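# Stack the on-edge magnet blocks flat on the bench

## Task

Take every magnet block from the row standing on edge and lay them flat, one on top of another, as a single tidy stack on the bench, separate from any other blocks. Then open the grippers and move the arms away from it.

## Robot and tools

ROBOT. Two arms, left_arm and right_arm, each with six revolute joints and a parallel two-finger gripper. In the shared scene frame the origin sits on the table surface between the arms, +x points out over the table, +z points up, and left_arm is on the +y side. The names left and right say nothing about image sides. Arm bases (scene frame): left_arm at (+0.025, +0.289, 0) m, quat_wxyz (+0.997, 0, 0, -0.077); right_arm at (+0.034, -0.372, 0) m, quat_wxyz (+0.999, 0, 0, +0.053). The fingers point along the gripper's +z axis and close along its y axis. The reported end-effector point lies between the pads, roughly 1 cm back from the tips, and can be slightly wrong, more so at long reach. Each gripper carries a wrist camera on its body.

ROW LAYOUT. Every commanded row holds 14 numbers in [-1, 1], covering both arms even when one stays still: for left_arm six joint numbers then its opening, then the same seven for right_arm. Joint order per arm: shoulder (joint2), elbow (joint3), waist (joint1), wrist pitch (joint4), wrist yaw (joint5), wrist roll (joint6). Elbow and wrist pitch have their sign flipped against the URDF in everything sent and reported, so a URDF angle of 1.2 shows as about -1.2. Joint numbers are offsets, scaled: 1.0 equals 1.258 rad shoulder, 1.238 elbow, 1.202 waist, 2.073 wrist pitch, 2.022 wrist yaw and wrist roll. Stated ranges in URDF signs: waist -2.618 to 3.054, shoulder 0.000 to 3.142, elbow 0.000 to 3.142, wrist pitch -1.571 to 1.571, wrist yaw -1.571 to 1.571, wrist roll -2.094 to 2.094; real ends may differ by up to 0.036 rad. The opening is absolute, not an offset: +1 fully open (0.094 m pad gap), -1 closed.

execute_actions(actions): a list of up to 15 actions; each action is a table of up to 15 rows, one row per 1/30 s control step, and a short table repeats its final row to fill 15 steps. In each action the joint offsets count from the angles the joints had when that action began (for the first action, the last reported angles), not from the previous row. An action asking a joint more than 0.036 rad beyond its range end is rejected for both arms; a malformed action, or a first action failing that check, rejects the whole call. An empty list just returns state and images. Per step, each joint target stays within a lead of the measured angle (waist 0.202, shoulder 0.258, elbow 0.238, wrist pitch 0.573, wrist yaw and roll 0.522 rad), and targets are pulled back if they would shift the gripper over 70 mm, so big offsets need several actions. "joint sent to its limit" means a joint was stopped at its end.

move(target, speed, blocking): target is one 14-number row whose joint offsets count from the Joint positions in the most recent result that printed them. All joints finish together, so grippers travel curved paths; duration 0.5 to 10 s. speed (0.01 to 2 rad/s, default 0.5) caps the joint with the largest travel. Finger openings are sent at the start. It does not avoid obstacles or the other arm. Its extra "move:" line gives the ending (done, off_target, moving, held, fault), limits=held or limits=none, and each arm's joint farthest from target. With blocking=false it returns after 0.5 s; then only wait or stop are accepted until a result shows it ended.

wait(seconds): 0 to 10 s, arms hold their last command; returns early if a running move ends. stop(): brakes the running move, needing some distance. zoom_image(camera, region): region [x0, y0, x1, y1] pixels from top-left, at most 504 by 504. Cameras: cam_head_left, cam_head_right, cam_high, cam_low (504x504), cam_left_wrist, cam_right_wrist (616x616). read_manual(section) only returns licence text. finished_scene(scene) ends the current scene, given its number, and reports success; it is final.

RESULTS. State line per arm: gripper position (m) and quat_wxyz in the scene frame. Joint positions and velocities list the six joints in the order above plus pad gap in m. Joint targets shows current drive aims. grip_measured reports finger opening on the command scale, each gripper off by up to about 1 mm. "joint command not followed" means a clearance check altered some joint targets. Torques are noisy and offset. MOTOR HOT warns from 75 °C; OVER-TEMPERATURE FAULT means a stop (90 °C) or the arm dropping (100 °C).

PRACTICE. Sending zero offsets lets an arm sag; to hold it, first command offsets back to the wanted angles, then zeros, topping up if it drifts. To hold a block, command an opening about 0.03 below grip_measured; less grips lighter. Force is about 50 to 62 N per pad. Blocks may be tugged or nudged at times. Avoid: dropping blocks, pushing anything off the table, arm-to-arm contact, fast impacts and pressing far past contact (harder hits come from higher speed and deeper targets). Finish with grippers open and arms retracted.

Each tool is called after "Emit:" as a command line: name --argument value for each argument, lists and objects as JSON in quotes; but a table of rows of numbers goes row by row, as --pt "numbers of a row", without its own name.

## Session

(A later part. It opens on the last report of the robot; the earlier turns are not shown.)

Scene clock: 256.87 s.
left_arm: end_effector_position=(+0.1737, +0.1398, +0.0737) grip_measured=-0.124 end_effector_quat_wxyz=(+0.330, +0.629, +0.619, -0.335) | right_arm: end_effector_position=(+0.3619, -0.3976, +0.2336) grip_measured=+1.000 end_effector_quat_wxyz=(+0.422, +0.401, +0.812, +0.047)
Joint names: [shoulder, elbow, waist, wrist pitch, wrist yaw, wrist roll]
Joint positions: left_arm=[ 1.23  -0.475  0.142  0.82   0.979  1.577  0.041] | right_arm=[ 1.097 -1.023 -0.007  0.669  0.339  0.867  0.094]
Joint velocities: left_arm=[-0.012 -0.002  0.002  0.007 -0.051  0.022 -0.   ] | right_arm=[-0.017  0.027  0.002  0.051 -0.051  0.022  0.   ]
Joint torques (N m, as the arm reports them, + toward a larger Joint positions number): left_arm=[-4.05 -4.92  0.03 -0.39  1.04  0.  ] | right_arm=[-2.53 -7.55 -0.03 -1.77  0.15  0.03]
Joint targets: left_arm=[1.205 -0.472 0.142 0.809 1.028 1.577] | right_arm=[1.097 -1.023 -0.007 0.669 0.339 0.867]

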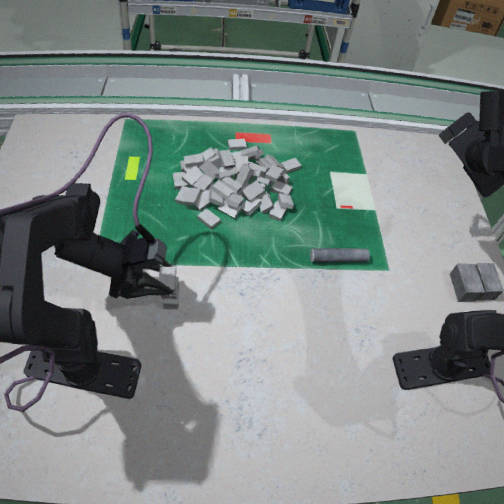

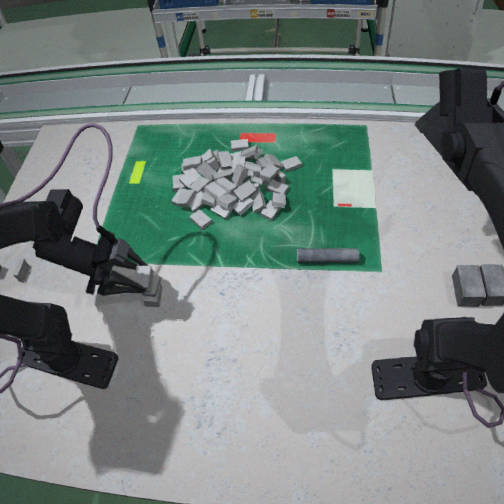

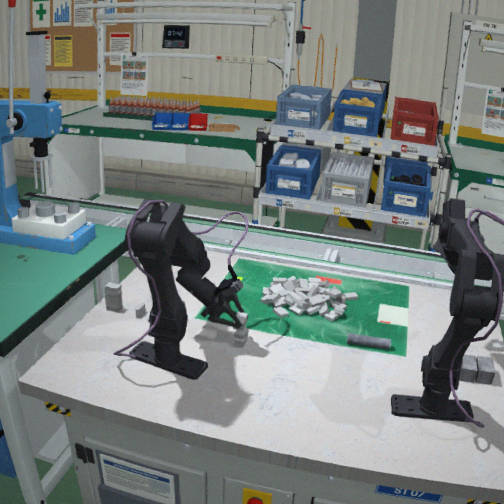

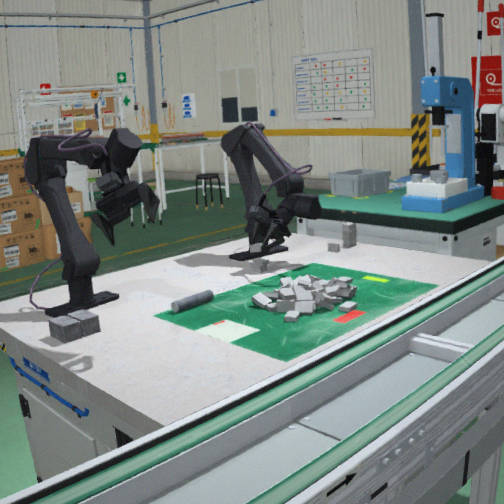

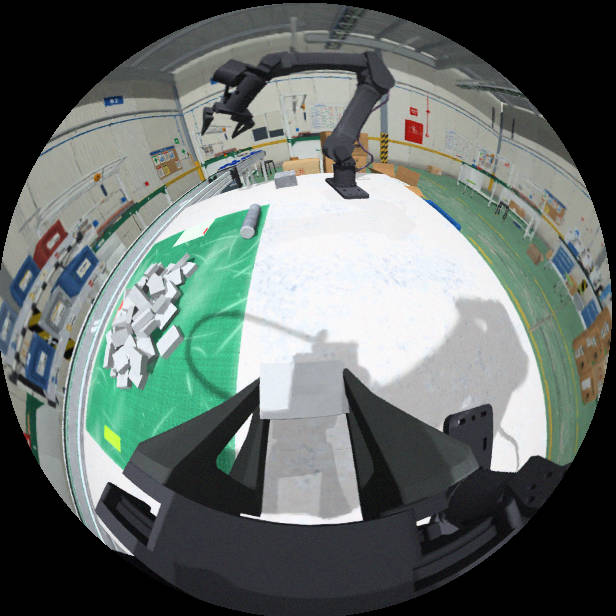

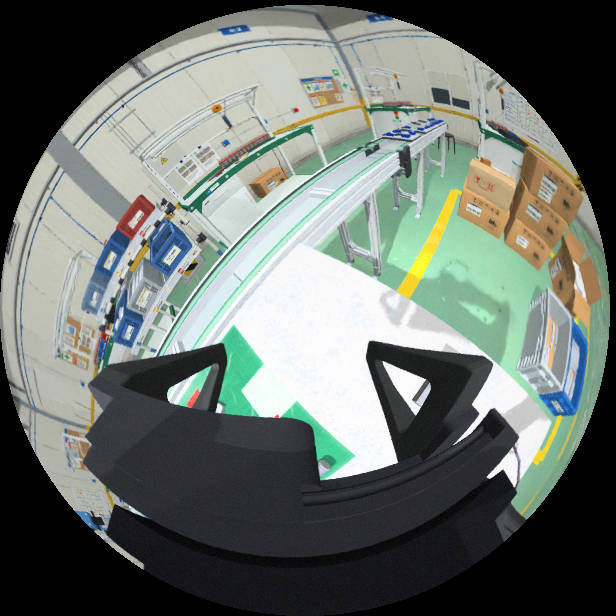

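Target z≈.047: s1.316, e−.400, p.647.

Emit:
move --target '[0.074,0.066,0,-0.087,0.02,0,-0.2,0,0,0,0,0,0,1]' --speed 0.15

Emit:
zoom_image --camera "cam_high" --region '[190,285,280,355]'

Emit:
zoom_image --camera "cam_low" --region '[220,220,300,280]'

Scene clock: 263.87 s.
left_arm: end_effector_position=(+0.1735, +0.1390, +0.0498) grip_measured=-0.124 end_effector_quat_wxyz=(+0.334, +0.628, +0.617, -0.336) | right_arm: end_effector_position=(+0.3619, -0.3976, +0.2336) grip_measured=+1.000 end_effector_quat_wxyz=(+0.422, +0.401, +0.812, +0.047)
Joint names: [shoulder, elbow, waist, wrist pitch, wrist yaw, wrist roll]
Joint positions: left_arm=[ 1.31  -0.405  0.142  0.666  0.988  1.577  0.041] | right_arm=[ 1.097 -1.023 -0.007  0.669  0.339  0.867  0.094]
Joint velocities: left_arm=[ 0.017  0.002 -0.002 -0.022  0.022 -0.037 -0.   ] | right_arm=[-0.002  0.022 -0.027 -0.022  0.081 -0.007  0.   ]
Joint torques (N m, as the arm reports them, + toward a larger Joint positions number): left_arm=[-1.32 -3.85 -0.01 -0.6   0.85  0.  ] | right_arm=[-2.58 -7.49  0.   -1.77  0.14  0.04]
Joint targets: left_arm=[1.323 -0.393 0.142 0.639 1.020 1.577] | right_arm=[1.097 -1.023 -0.007 0.669 0.339 0.867]
move: off_target (left_arm); limits=none; left_arm: farthest joint: the wrist yaw, 0.032 radians from its target (0.040 radians at the start); right_arm: farthest joint: the waist, 0.000 radians from its target (0.000 radians at the start)

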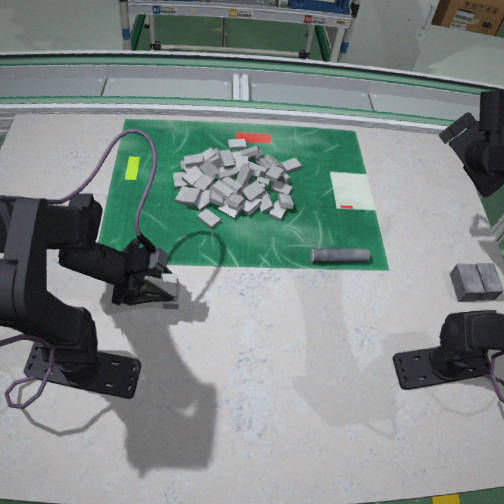

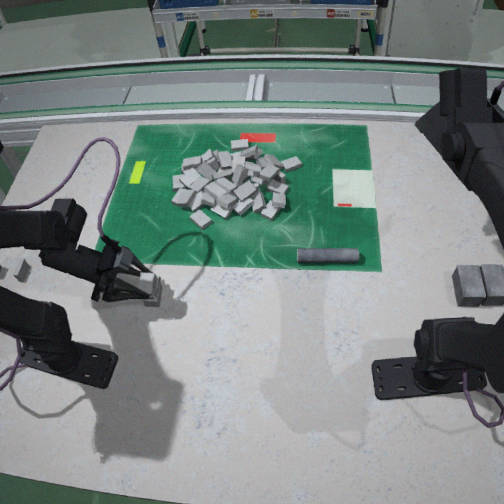

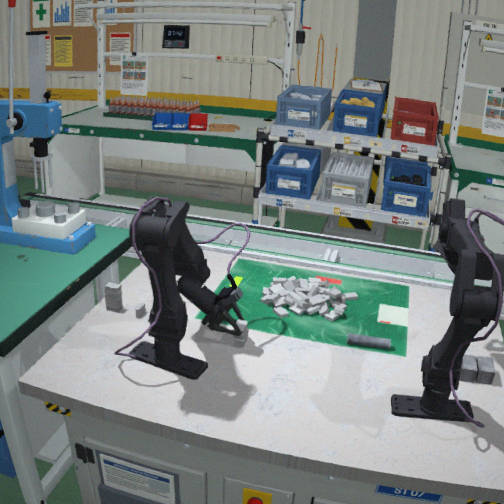

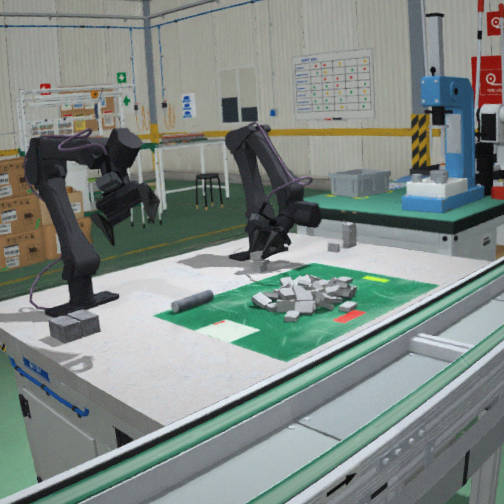

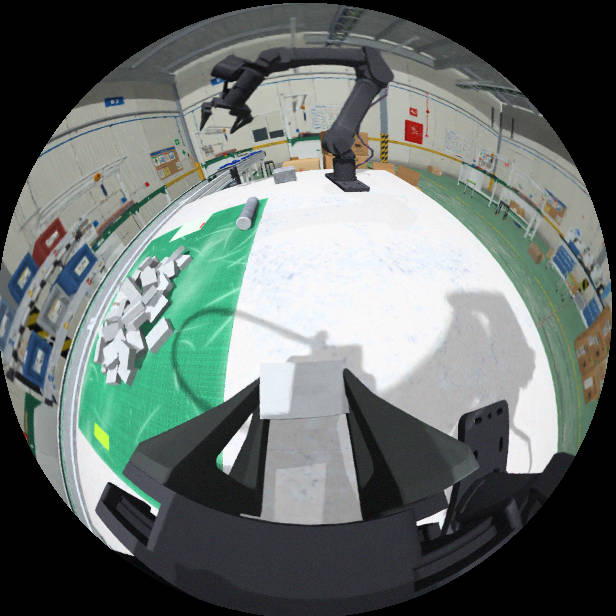

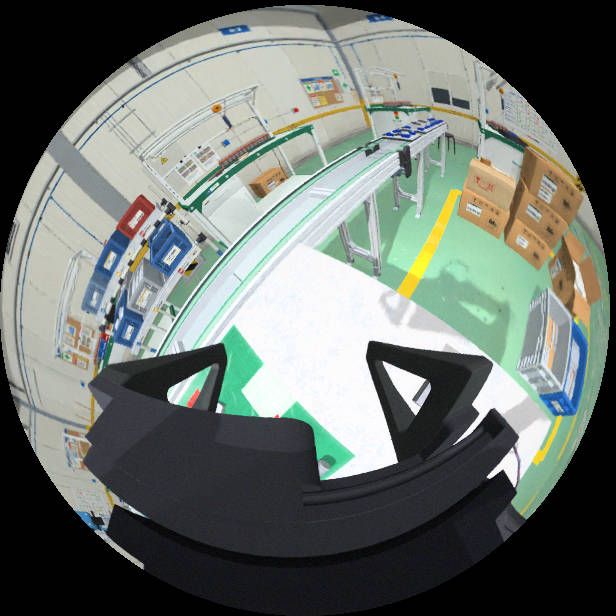

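Region (190, 285, 280, 355) of cam_high's 504x504 image, scaled by 5.600, with more detail than that image has.

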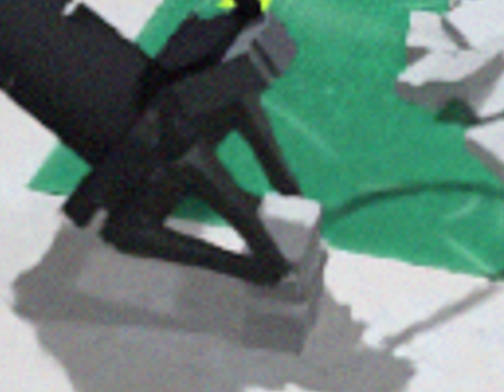

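Region (220, 220, 300, 280) of cam_low's 504x504 image, scaled by 6.300, with more detail than that image has; it fills the top 378 rows of this view, and the rest is white.

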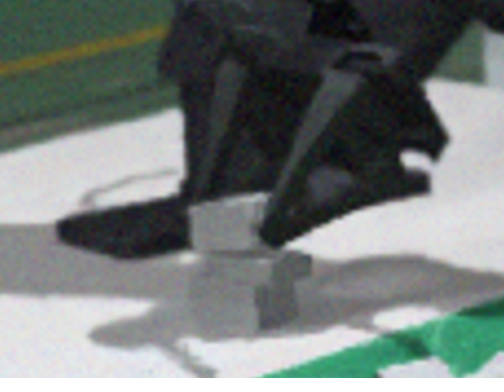

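Emit:
move --target '[0.022,0.017,0,-0.02,0.015,0,-0.2,0,0,0,0,0,0,1]' --speed 0.06

Emit:
zoom_image --camera "cam_low" --region '[220,220,300,280]'

Scene clock: 269.20 s.
left_arm: end_effector_position=(+0.1735, +0.1375, +0.0496) grip_measured=-0.124 end_effector_quat_wxyz=(+0.338, +0.625, +0.615, -0.342) | right_arm: end_effector_position=(+0.3619, -0.3976, +0.2336) grip_measured=+1.000 end_effector_quat_wxyz=(+0.422, +0.401, +0.812, +0.047)
Joint names: [shoulder, elbow, waist, wrist pitch, wrist yaw, wrist roll]
Joint positions: left_arm=[ 1.323 -0.401  0.142  0.653  1.003  1.577  0.041] | right_arm=[ 1.097 -1.023 -0.007  0.669  0.339  0.867  0.094]
Joint velocities: left_arm=[-0.007  0.002 -0.012 -0.022 -0.007  0.007 -0.   ] | right_arm=[-0.007  0.012  0.017 -0.037  0.022 -0.022  0.   ]
Joint torques (N m, as the arm reports them, + toward a larger Joint positions number): left_arm=[-1.3  -3.57 -0.03 -0.57  0.67 -0.01] | right_arm=[-2.6  -7.52  0.   -1.78  0.13  0.03]
Joint targets: left_arm=[1.338 -0.385 0.142 0.625 1.018 1.577] | right_arm=[1.097 -1.023 -0.007 0.669 0.339 0.867]
move: off_target (left_arm); limits=none; left_arm: farthest joint: the wrist pitch, 0.028 radians from its target (0.042 radians at the start); right_arm: farthest joint: the waist, 0.000 radians from its target (0.000 radians at the start)

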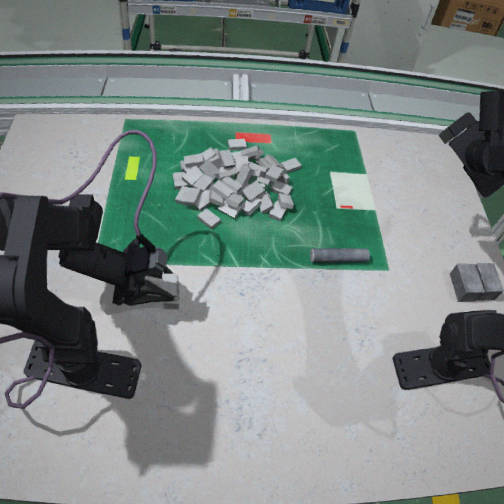

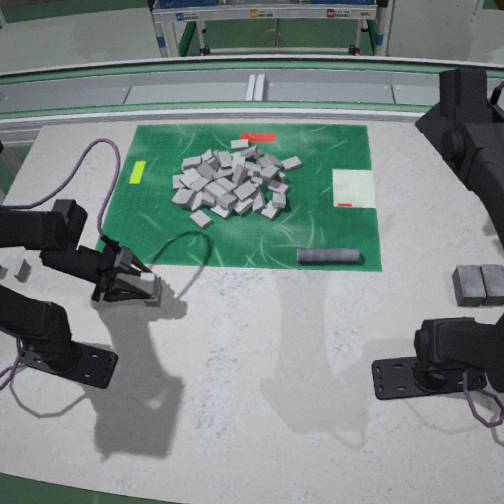

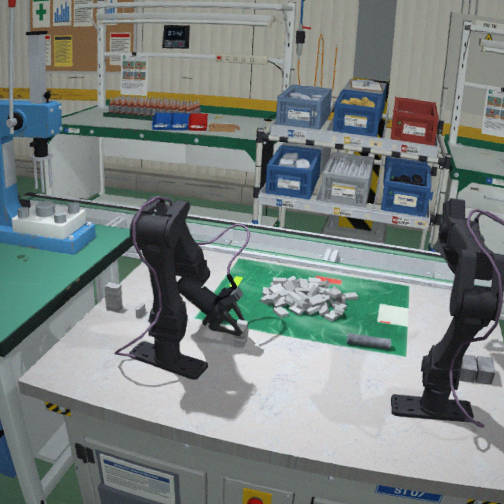

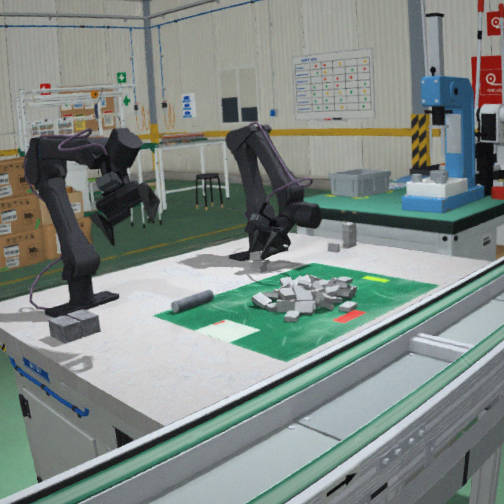

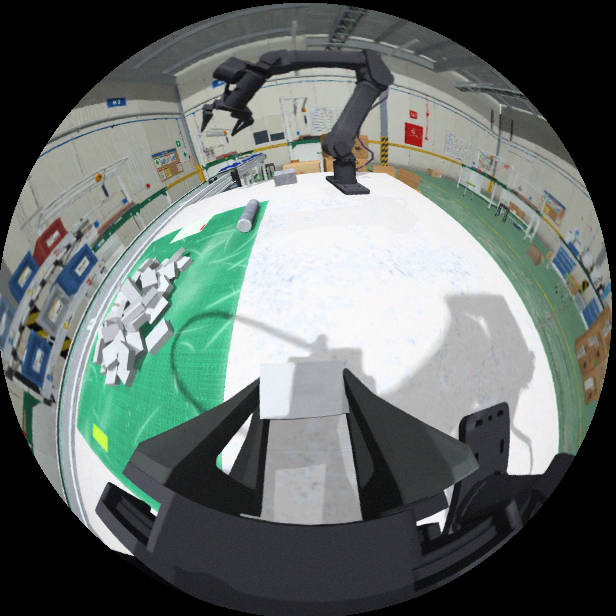

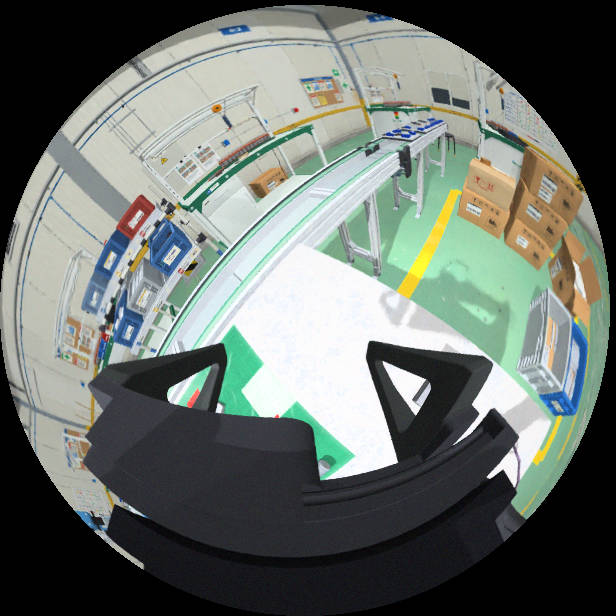

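Region (220, 220, 300, 280) of cam_low's 504x504 image, scaled by 6.300, with more detail than that image has; it fills the top 378 rows of this view, and the rest is white.

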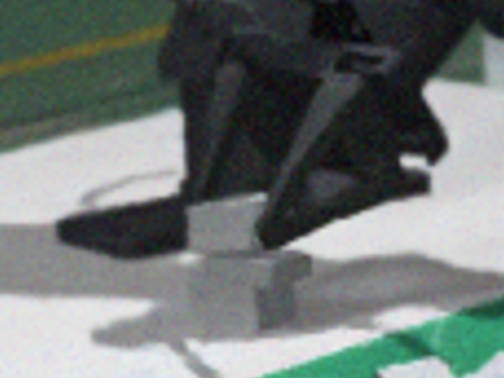

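Emit:
execute_actions --actions '[[[0,0,0,0,0,0,-0.12,0,0,0,0,0,0,1],[0,0,0,0,0,0,-0.11,0,0,0,0,0,0,1],[0,0,0,0,0,0,-0.1,0,0,0,0,0,0,1],[0,0,0,0,0,0,-0.08,0,0,0,0,0,0,1]],[[0,0,0,0,0,0,0.8,0,0,0,0,0,0,1]]]'

Emit:
zoom_image --camera "cam_low" --region '[220,220,300,280]'

Emit:
zoom_image --camera "cam_high" --region '[190,285,280,355]'

Scene clock: 275.47 s.
left_arm: end_effector_position=(+0.1735, +0.1382, +0.0486) grip_measured=+0.798 end_effector_quat_wxyz=(+0.336, +0.626, +0.616, -0.340) | right_arm: end_effector_position=(+0.3619, -0.3976, +0.2336) grip_measured=+1.000 end_effector_quat_wxyz=(+0.422, +0.401, +0.812, +0.047)
Joint names: [shoulder, elbow, waist, wrist pitch, wrist yaw, wrist roll]
Joint positions: left_arm=[ 1.323 -0.401  0.142  0.653  0.997  1.577  0.084] | right_arm=[ 1.097 -1.023 -0.007  0.669  0.339  0.867  0.094]
Joint velocities: left_arm=[-0.007 -0.012 -0.007 -0.051 -0.051  0.022 -0.002] | right_arm=[ 0.012  0.017 -0.027  0.007  0.007 -0.066  0.   ]
Joint torques (N m, as the arm reports them, + toward a larger Joint positions number): left_arm=[-2.43 -4.65 -0.02 -0.28  0.61  0.  ] | right_arm=[-2.56 -7.56 -0.05 -1.79  0.12  0.04]
Joint targets: left_arm=[1.323 -0.401 0.142 0.653 1.003 1.577] | right_arm=[1.097 -1.023 -0.007 0.669 0.339 0.867]

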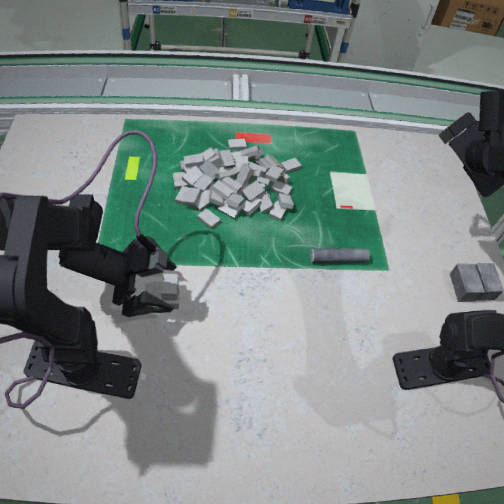

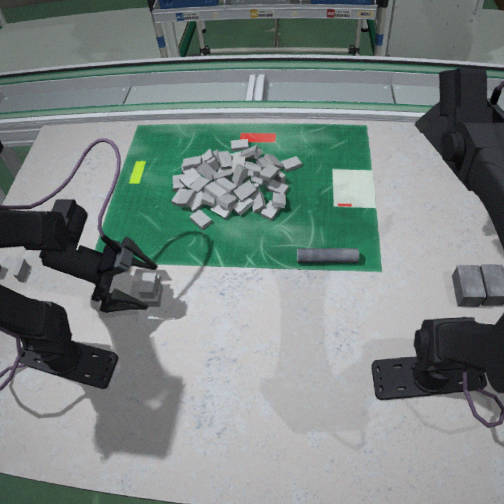

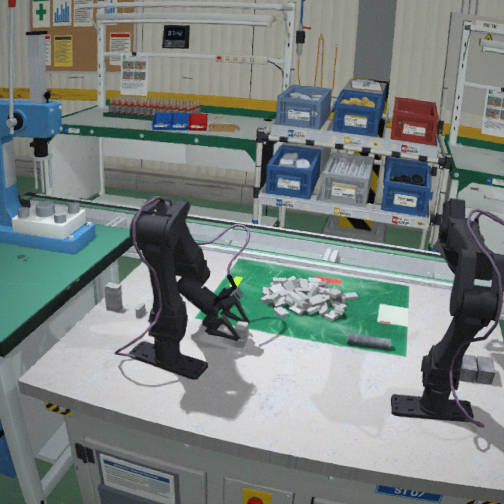

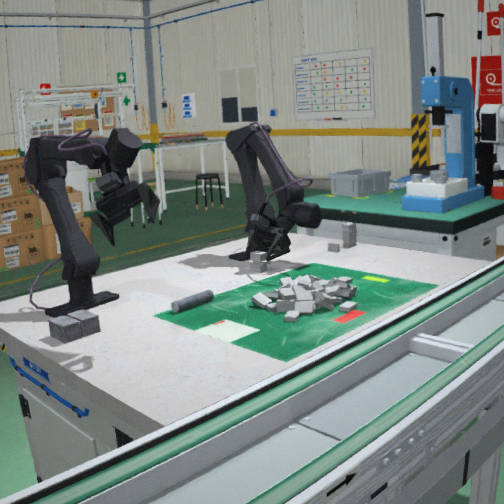

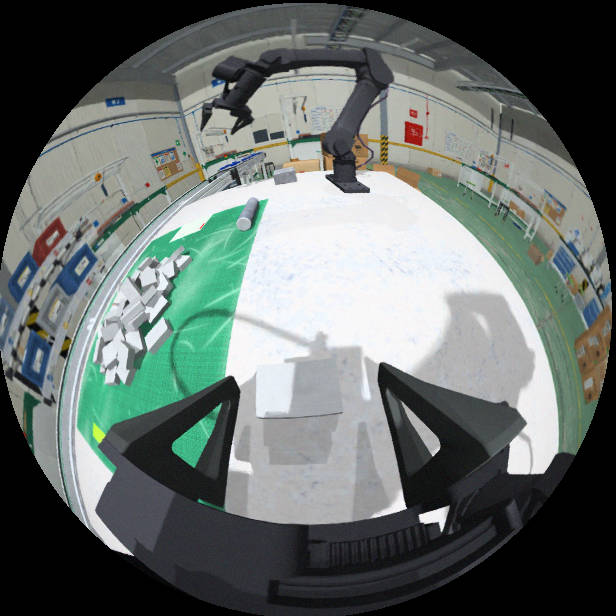

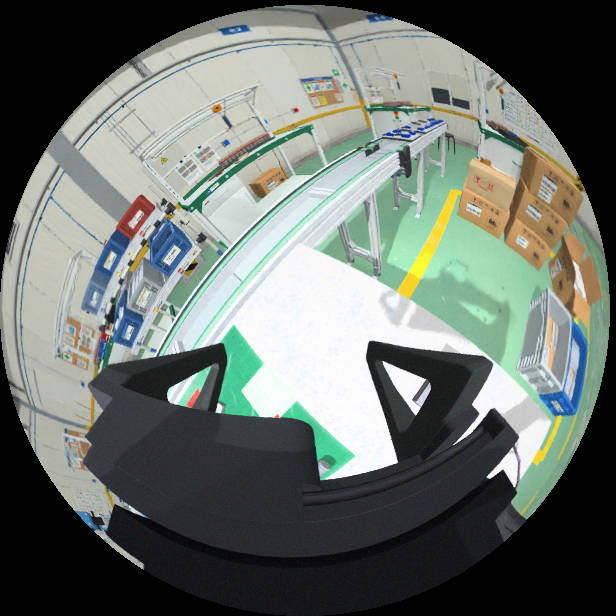

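Region (220, 220, 300, 280) of cam_low's 504x504 image, scaled by 6.300, with more detail than that image has; it fills the top 378 rows of this view, and the rest is white.

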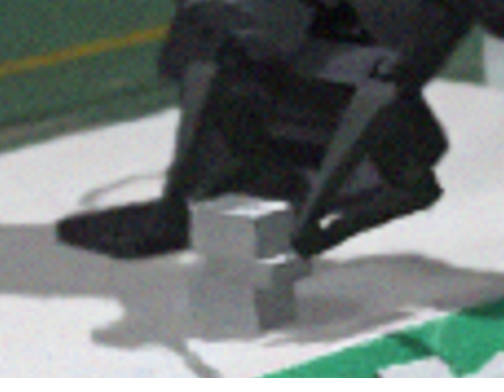

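Region (190, 285, 280, 355) of cam_high's 504x504 image, scaled by 5.600, with more detail than that image has.

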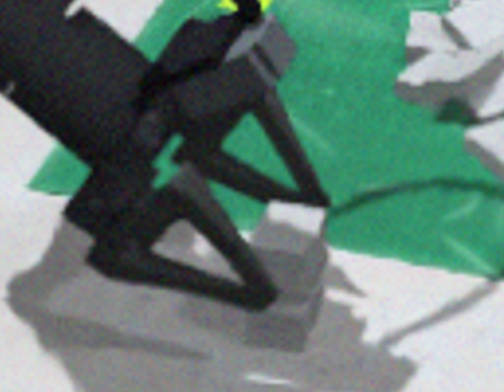

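Emit:
move --target '[0.06,0.044,0,-0.064,0,0,1,0,0,0,0,0,0,1]' --speed 0.15

Emit:
execute_actions --actions '[[[0,0,0,0,0,0,0.4,0,0,0,0,0,0,1]],[[0,0,0,0,0,0,0.3,0,0,0,0,0,0,1],[0,0,0,0,0,0,0.27,0,0,0,0,0,0,1],[0,0,0,0,0,0,0.24,0,0,0,0,0,0,1],[0,0,0,0,0,0,0.21,0,0,0,0,0,0,1],[0,0,0,0,0,0,0.18,0,0,0,0,0,0,1],[0,0,0,0,0,0,0.15,0,0,0,0,0,0,1],[0,0,0,0,0,0,0.12,0,0,0,0,0,0,1],[0,0,0,0,0,0,0.09,0,0,0,0,0,0,1],[0,0,0,0,0,0,0.06,0,0,0,0,0,0,1],[0,0,0,0,0,0,0.03,0,0,0,0,0,0,1],[0,0,0,0,0,0,0,0,0,0,0,0,0,1]],[[0,0,0,0,0,0,-0.03,0,0,0,0,0,0,1],[0,0,0,0,0,0,-0.05,0,0,0,0,0,0,1],[0,0,0,0,0,0,-0.07,0,0,0,0,0,0,1],[0,0,0,0,0,0,-0.09,0,0,0,0,0,0,1],[0,0,0,0,0,0,-0.11,0,0,0,0,0,0,1],[0,0,0,0,0,0,-0.13,0,0,0,0,0,0,1],[0,0,0,0,0,0,-0.16,0,0,0,0,0,0,1]]]'

Emit:
execute_actions --actions '[[[0,0,0,0,0,0,1,0,0,0,0,0,0,1]]]'

Emit:
zoom_image --camera "cam_low" --region '[220,220,300,280]'

Emit:
zoom_image --camera "cam_high" --region '[190,285,280,355]'

Scene clock: 292.63 s.
left_arm: end_effector_position=(+0.1751, +0.1389, +0.0317) grip_measured=+1.000 end_effector_quat_wxyz=(+0.339, +0.631, +0.614, -0.332) | right_arm: end_effector_position=(+0.3619, -0.3976, +0.2336) grip_measured=+1.000 end_effector_quat_wxyz=(+0.422, +0.401, +0.812, +0.047)
Joint names: [shoulder, elbow, waist, wrist pitch, wrist yaw, wrist roll]
Joint positions: left_arm=[ 1.385 -0.36   0.142  0.532  0.989  1.577  0.094] | right_arm=[ 1.097 -1.023 -0.007  0.669  0.339  0.867  0.094]
Joint velocities: left_arm=[-0.002  0.002 -0.012 -0.022 -0.007  0.037  0.   ] | right_arm=[ 0.007 -0.012  0.007 -0.022 -0.022  0.007  0.   ]
Joint torques (N m, as the arm reports them, + toward a larger Joint positions number): left_arm=[-1.59 -3.38 -0.01 -0.43  0.61  0.01] | right_arm=[-2.55 -7.54 -0.02 -1.78  0.14  0.04]
Joint targets: left_arm=[1.398 -0.346 0.142 0.520 0.997 1.577] | right_arm=[1.097 -1.023 -0.007 0.669 0.339 0.867]
move: done; limits=none; left_arm: farthest joint: the shoulder, 0.014 radians from its target (0.075 radians at the start); right_arm: farthest joint: the waist, 0.000 radians from its target (0.000 radians at the start)

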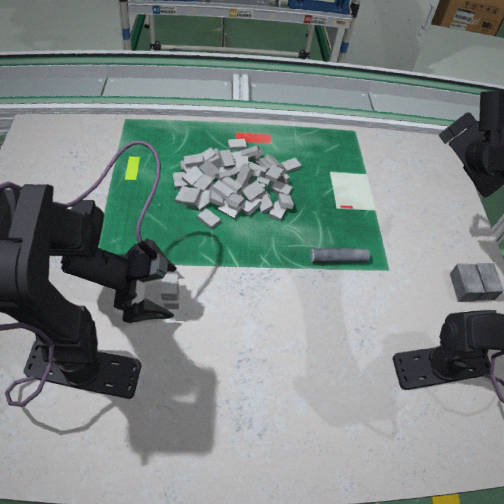

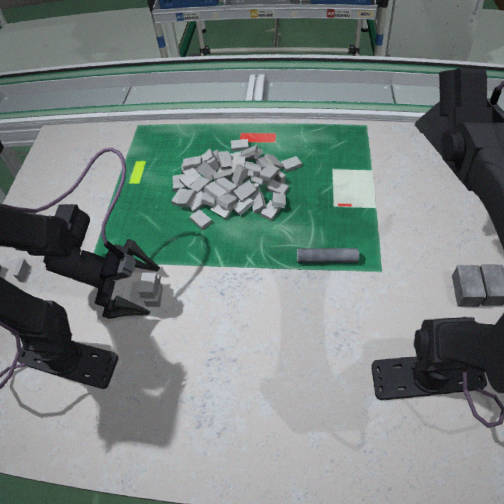

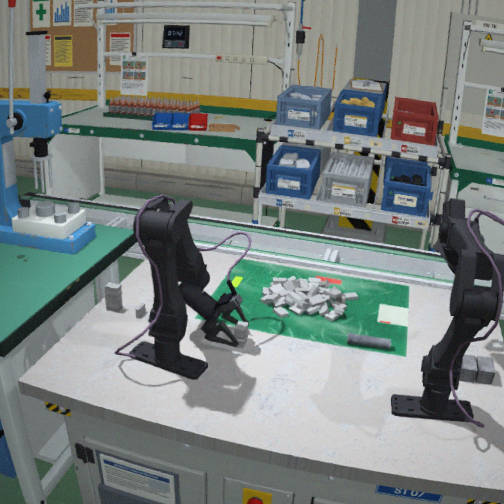

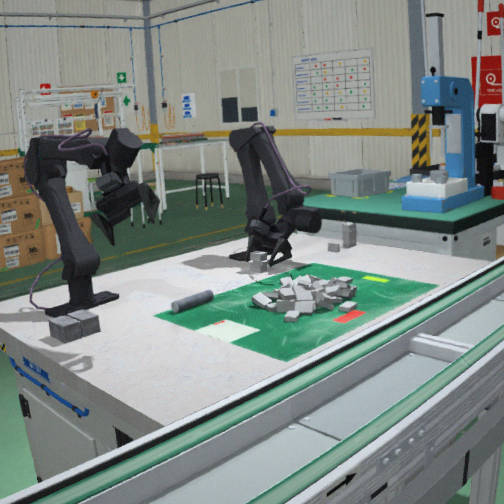

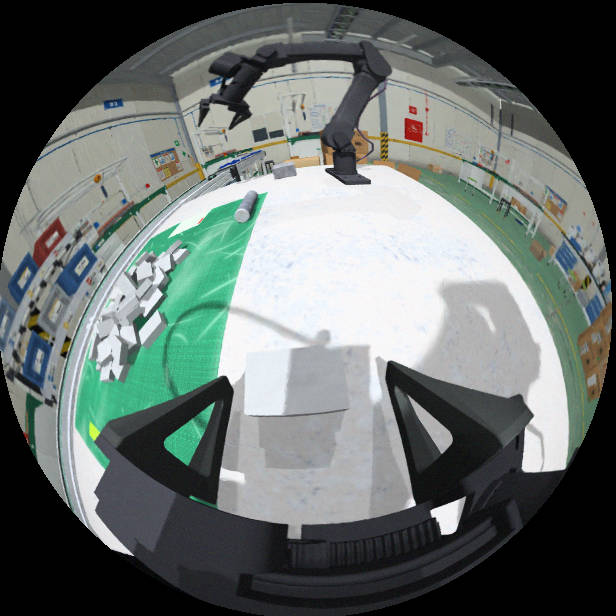

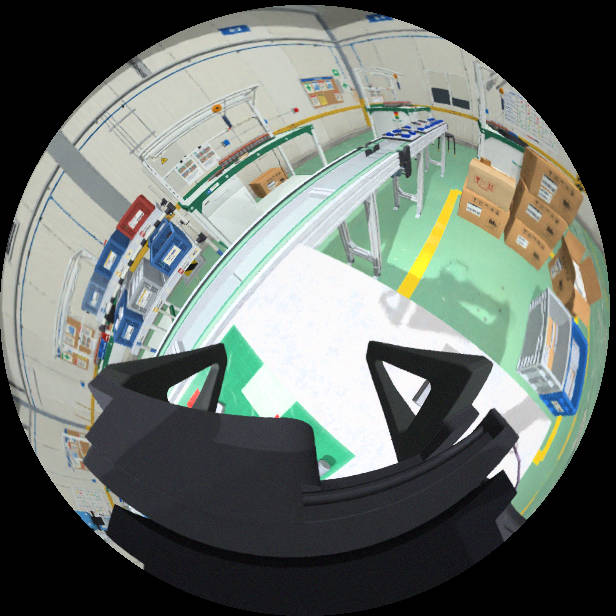

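Scene clock: 294.13 s.
left_arm: end_effector_position=(+0.1760, +0.1400, +0.0300) grip_measured=-0.130 end_effector_quat_wxyz=(+0.337, +0.633, +0.615, -0.327) | right_arm: end_effector_position=(+0.3619, -0.3976, +0.2336) grip_measured=+1.000 end_effector_quat_wxyz=(+0.422, +0.401, +0.812, +0.047)
Joint names: [shoulder, elbow, waist, wrist pitch, wrist yaw, wrist roll]
Joint positions: left_arm=[ 1.385 -0.36   0.142  0.526  0.977  1.577  0.041] | right_arm=[ 1.097 -1.023 -0.007  0.669  0.339  0.867  0.094]
Joint velocities: left_arm=[-0.017  0.012  0.002 -0.022  0.007  0.022 -0.001] | right_arm=[-0.022  0.007 -0.002  0.125 -0.125 -0.007  0.   ]
Joint torques (N m, as the arm reports them, + toward a larger Joint positions number): left_arm=[-2.65 -4.35 -0.02 -0.35  0.53  0.  ] | right_arm=[-2.61 -7.57 -0.05 -1.78  0.11  0.04]
Joint targets: left_arm=[1.385 -0.360 0.142 0.523 0.978 1.577] | right_arm=[1.097 -1.023 -0.007 0.669 0.339 0.867]

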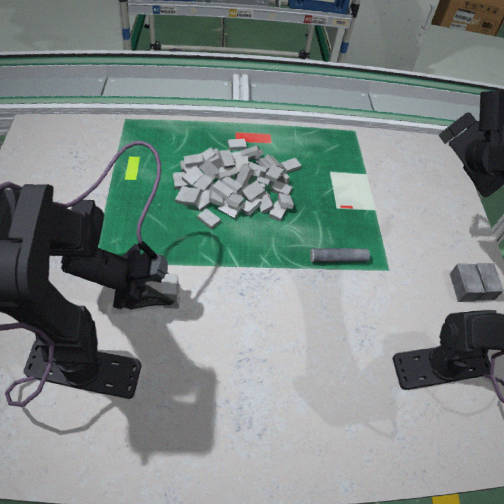

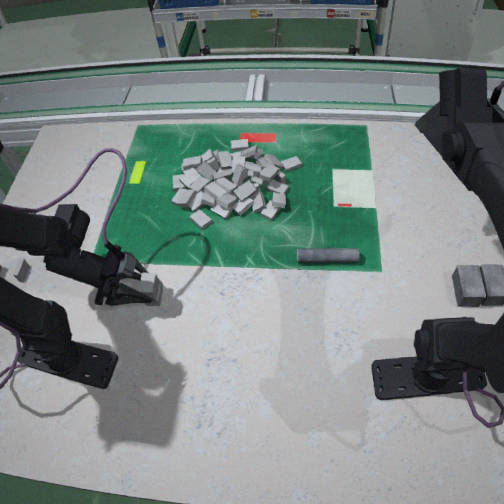

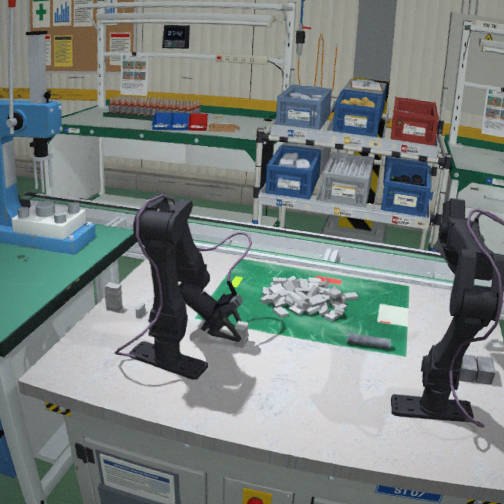

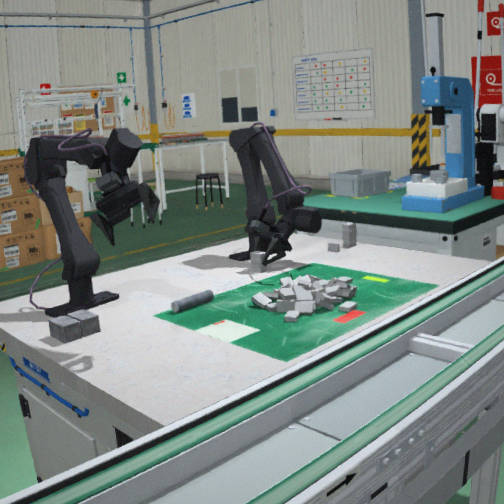

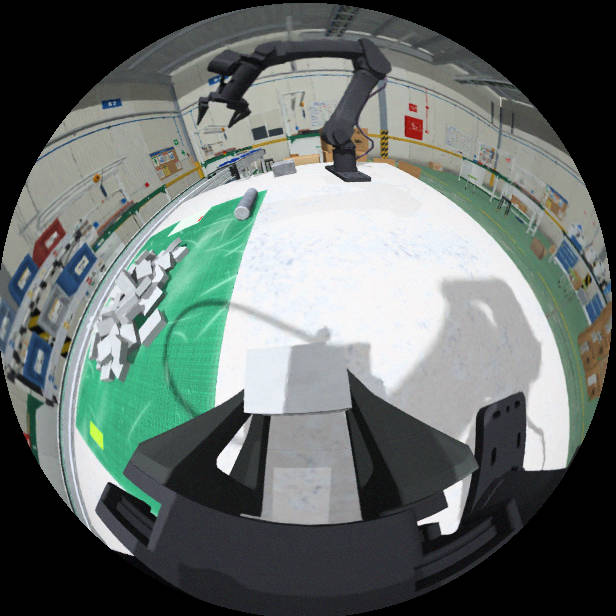

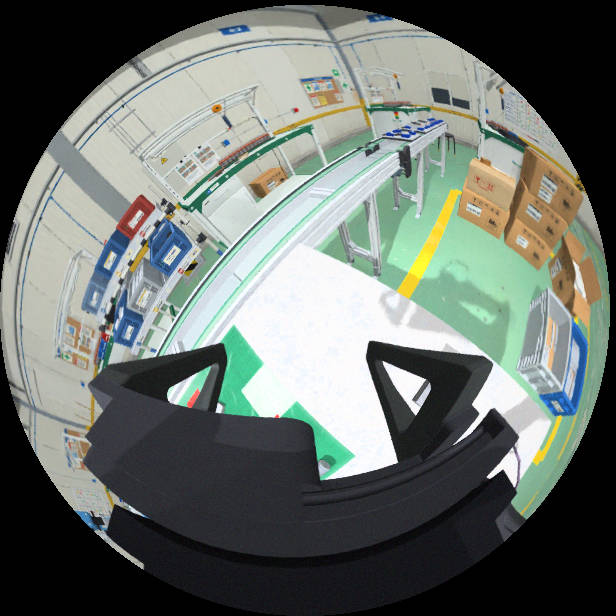

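Scene clock: 294.63 s.
left_arm: end_effector_position=(+0.1760, +0.1407, +0.0290) grip_measured=+1.000 end_effector_quat_wxyz=(+0.335, +0.634, +0.616, -0.325) | right_arm: end_effector_position=(+0.3619, -0.3976, +0.2336) grip_measured=+1.000 end_effector_quat_wxyz=(+0.422, +0.401, +0.812, +0.047)
Joint names: [shoulder, elbow, waist, wrist pitch, wrist yaw, wrist roll]
Joint positions: left_arm=[ 1.385 -0.36   0.142  0.526  0.971  1.577  0.094] | right_arm=[ 1.097 -1.023 -0.007  0.669  0.339  0.867  0.094]
Joint velocities: left_arm=[-0.012 -0.007 -0.002  0.022 -0.022  0.007  0.   ] | right_arm=[-0.017 -0.002  0.017  0.007 -0.037  0.066  0.   ]
Joint torques (N m, as the arm reports them, + toward a larger Joint positions number): left_arm=[-2.7  -4.35  0.   -0.33  0.6   0.01] | right_arm=[-2.56 -7.53  0.02 -1.79  0.14  0.05]
Joint targets: left_arm=[1.385 -0.360 0.142 0.526 0.977 1.577] | right_arm=[1.097 -1.023 -0.007 0.669 0.339 0.867]

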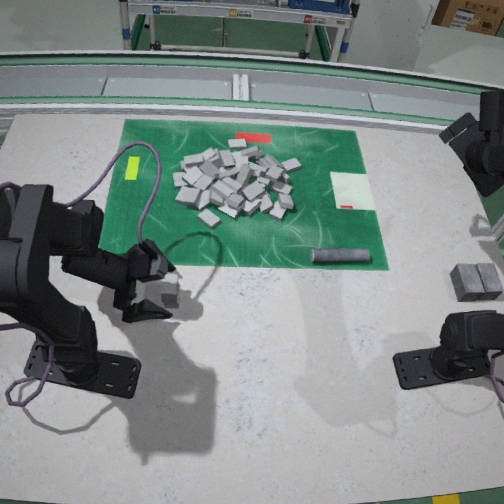

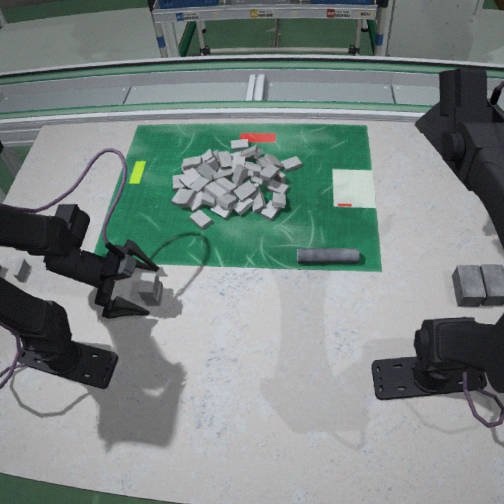

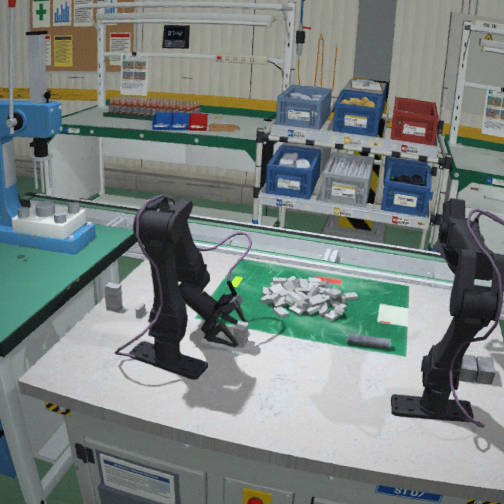

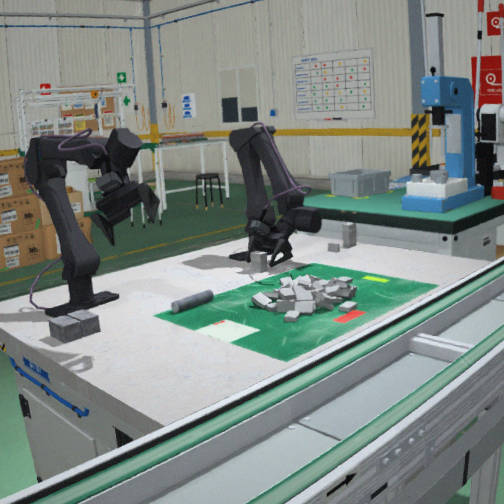

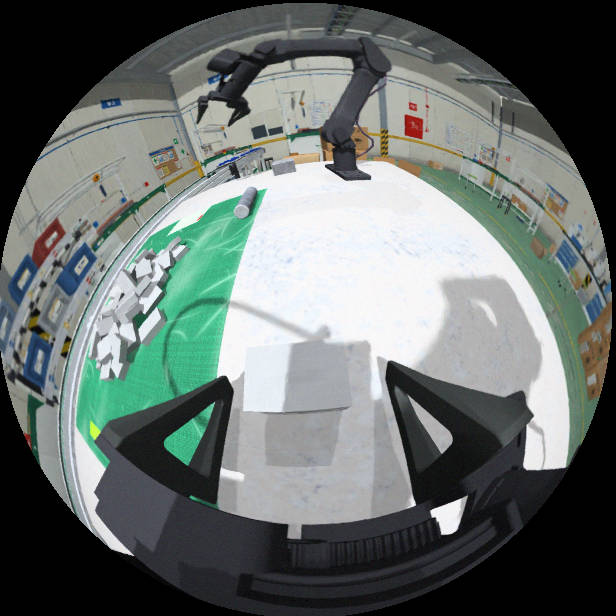

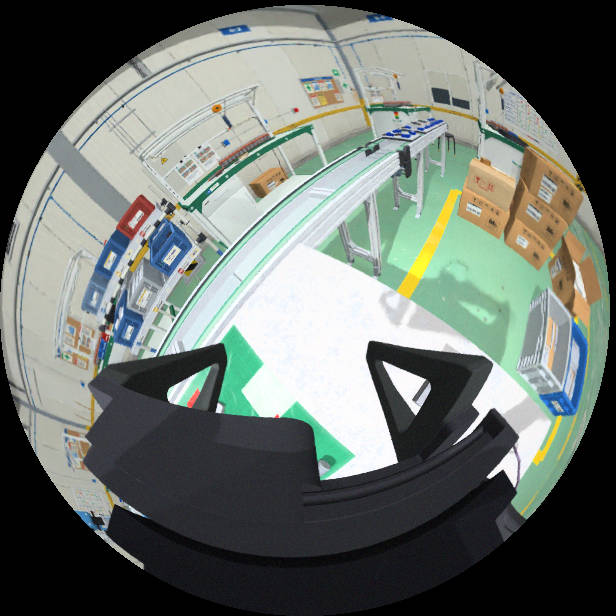

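Region (220, 220, 300, 280) of cam_low's 504x504 image, scaled by 6.300, with more detail than that image has; it fills the top 378 rows of this view, and the rest is white.

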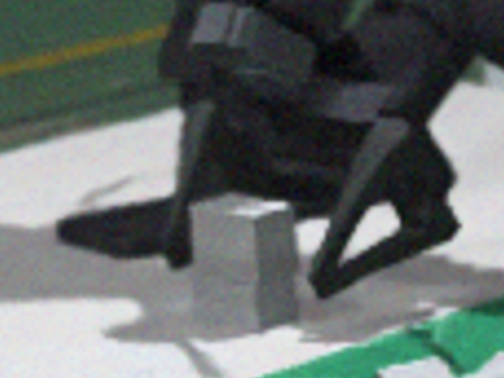

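Region (190, 285, 280, 355) of cam_high's 504x504 image, scaled by 5.600, with more detail than that image has.

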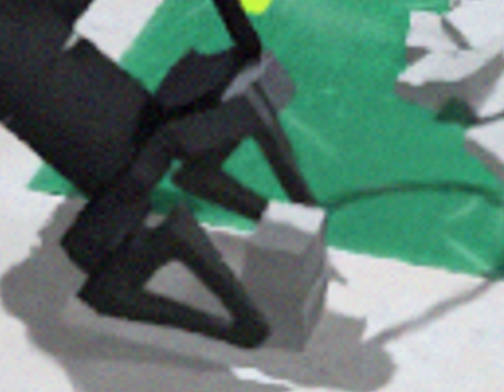

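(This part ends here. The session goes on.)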